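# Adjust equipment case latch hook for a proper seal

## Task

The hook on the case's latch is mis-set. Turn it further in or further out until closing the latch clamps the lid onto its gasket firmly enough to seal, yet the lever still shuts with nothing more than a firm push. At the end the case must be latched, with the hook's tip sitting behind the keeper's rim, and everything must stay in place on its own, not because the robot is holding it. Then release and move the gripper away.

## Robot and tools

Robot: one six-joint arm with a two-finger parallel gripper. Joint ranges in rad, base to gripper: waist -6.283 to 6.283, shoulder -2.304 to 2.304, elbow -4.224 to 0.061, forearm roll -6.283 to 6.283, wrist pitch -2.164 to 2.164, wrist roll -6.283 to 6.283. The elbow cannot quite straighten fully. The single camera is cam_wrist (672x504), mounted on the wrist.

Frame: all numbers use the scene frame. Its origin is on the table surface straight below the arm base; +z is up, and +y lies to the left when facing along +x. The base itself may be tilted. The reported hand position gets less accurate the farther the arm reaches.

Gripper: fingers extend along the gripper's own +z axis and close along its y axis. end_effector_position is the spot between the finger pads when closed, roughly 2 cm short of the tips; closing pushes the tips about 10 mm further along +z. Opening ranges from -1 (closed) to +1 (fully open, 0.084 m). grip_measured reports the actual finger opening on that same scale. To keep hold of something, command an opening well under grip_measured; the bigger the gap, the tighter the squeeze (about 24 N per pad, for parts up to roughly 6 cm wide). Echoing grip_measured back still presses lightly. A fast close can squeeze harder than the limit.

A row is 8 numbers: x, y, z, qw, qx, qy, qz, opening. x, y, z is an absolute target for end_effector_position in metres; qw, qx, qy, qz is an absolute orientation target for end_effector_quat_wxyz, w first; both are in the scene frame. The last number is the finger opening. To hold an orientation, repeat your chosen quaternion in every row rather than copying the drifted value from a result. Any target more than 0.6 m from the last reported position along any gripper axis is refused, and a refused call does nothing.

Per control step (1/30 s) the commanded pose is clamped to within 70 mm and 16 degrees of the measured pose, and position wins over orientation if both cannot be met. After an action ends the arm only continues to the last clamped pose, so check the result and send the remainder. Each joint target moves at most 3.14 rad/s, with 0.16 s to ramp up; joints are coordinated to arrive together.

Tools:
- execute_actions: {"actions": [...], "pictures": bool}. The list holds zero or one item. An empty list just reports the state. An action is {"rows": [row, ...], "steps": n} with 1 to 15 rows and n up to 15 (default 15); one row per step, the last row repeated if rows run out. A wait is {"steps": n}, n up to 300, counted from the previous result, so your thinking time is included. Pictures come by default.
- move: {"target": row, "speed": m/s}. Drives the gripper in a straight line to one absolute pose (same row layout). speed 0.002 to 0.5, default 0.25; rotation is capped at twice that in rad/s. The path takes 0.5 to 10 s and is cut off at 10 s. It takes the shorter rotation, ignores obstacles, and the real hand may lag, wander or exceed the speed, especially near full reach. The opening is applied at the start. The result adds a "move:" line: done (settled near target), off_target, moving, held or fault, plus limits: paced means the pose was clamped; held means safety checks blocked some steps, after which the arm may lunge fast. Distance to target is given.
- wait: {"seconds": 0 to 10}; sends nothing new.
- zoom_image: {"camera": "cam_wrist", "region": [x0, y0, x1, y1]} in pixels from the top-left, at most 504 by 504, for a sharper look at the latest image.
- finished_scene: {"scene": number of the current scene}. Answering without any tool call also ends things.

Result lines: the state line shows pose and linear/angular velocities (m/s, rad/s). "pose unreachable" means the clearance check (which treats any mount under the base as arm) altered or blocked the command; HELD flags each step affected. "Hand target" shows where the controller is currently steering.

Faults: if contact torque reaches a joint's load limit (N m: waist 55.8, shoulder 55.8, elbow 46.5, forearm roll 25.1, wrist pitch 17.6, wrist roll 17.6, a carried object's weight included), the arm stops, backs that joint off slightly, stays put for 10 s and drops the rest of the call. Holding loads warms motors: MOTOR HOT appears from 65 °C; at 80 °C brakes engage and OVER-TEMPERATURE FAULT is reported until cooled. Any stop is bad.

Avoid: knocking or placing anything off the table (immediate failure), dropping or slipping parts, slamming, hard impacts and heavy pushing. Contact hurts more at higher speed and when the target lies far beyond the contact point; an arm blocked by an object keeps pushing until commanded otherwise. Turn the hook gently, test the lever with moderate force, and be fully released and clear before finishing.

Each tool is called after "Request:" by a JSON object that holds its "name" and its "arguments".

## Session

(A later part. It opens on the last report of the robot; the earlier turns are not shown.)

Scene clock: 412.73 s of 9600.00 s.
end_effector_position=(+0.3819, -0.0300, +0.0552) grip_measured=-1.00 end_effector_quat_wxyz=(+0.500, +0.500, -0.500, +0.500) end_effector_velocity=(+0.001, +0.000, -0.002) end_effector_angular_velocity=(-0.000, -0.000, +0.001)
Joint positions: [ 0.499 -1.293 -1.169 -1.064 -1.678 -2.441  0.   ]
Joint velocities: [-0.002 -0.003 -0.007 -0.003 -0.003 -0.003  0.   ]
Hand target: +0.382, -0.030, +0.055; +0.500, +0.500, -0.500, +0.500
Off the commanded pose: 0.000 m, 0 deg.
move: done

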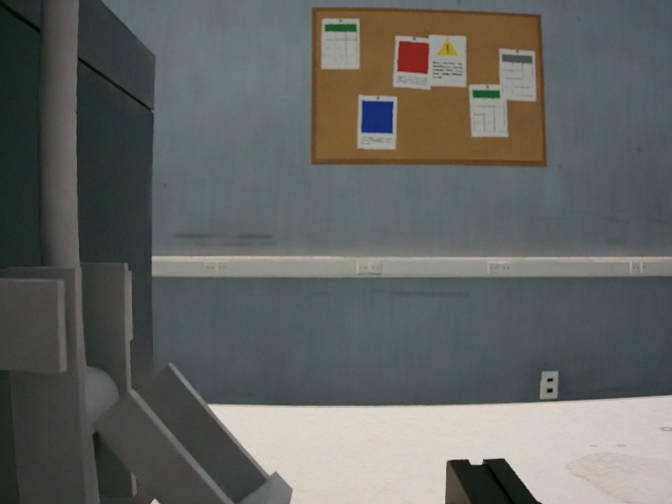

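Request:
{"name": "move", "arguments": {"target": [0.372,-0.02,0.075,0.5,0.5,-0.5,0.5,-1], "speed": 0.1}}

Request:
{"name": "move", "arguments": {"target": [0.40,0.10,0.116,0.5,0.5,-0.5,0.5,-1]}}

Request:
{"name": "zoom_image", "arguments": {"camera": "cam_wrist", "region": [60,140,300,320]}}

Scene clock: 416.90 s of 9600.00 s.
end_effector_position=(+0.3721, -0.0202, +0.0749) grip_measured=-1.00 end_effector_quat_wxyz=(+0.500, +0.500, -0.500, +0.500) end_effector_velocity=(-0.001, +0.001, +0.001) end_effector_angular_velocity=(+0.000, +0.000, +0.001)
Joint positions: [ 0.54  -1.264 -1.122 -1.021 -1.665 -2.428  0.   ]
Joint velocities: [0.003 0.002 0.003 0.003 0.001 0.001 0.   ]
Hand target: +0.372, -0.020, +0.075; +0.500, +0.500, -0.500, +0.500
Off the commanded pose: 0.000 m, 0 deg.
move: done

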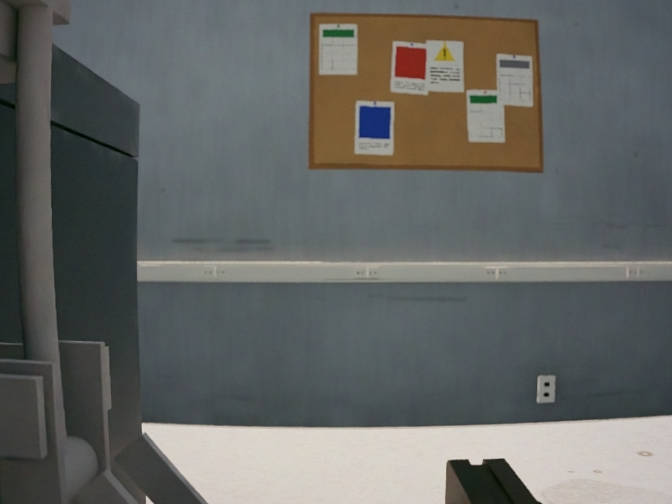

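Scene clock: 418.00 s of 9600.00 s.
end_effector_position=(+0.3997, +0.0995, +0.1159) grip_measured=-1.00 end_effector_quat_wxyz=(+0.500, +0.500, -0.500, +0.500) end_effector_velocity=(+0.000, +0.002, +0.001) end_effector_angular_velocity=(+0.000, +0.000, +0.000)
Joint positions: [ 0.745 -1.248 -1.285 -0.838 -1.763 -2.578  0.   ]
Joint velocities: [ 0.004 -0.    -0.003  0.003 -0.002 -0.003  0.   ]
Hand target: +0.400, +0.100, +0.116; +0.500, +0.500, -0.500, +0.500
Off the commanded pose: 0.001 m, 0 deg.
move: done

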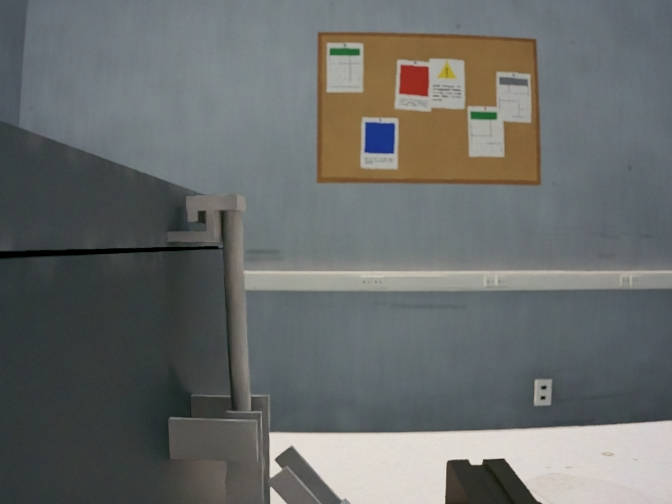

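Region (60, 140, 300, 320) of cam_wrist's 672x504 image, scaled by 2.100, with more detail than that image has; it fills the top 378 rows of this view, and the rest is white.

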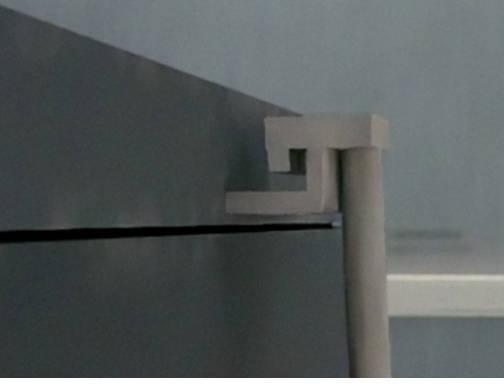

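Request:
{"name": "move", "arguments": {"target": [0.40,0.18,0.2,0.5,0.5,-0.5,0.5,1], "speed": 0.4}}

Request:
{"name": "finished_scene", "arguments": {"scene": 1}}

Scene clock: 425.30 s of 9600.00 s.
end_effector_position=(+0.3999, +0.1796, +0.1997) grip_measured=+1.00 end_effector_quat_wxyz=(+0.500, +0.500, -0.500, +0.500) end_effector_velocity=(-0.000, +0.002, +0.002) end_effector_angular_velocity=(-0.000, +0.000, -0.000)
Joint positions: [ 0.918 -1.156 -1.31  -0.682 -1.859 -2.649  0.084]
Joint velocities: [ 0.003  0.002 -0.001  0.003 -0.002 -0.001 -0.   ]
Hand target: +0.400, +0.180, +0.200; +0.500, +0.500, -0.500, +0.500
Off the commanded pose: 0.000 m, 0 deg.
move: done

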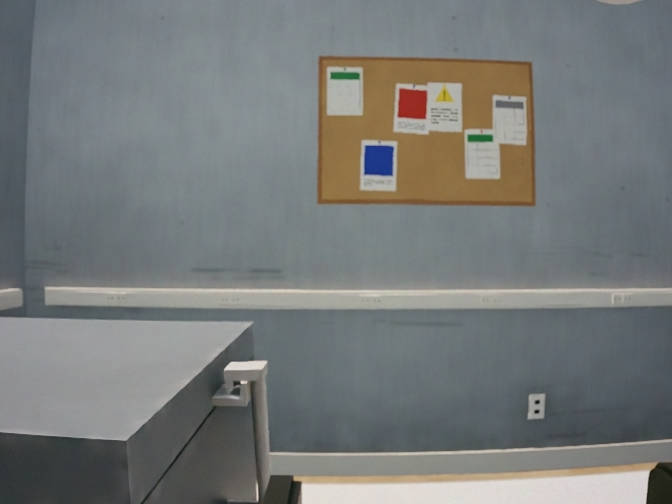

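The scene is finished: the task was done.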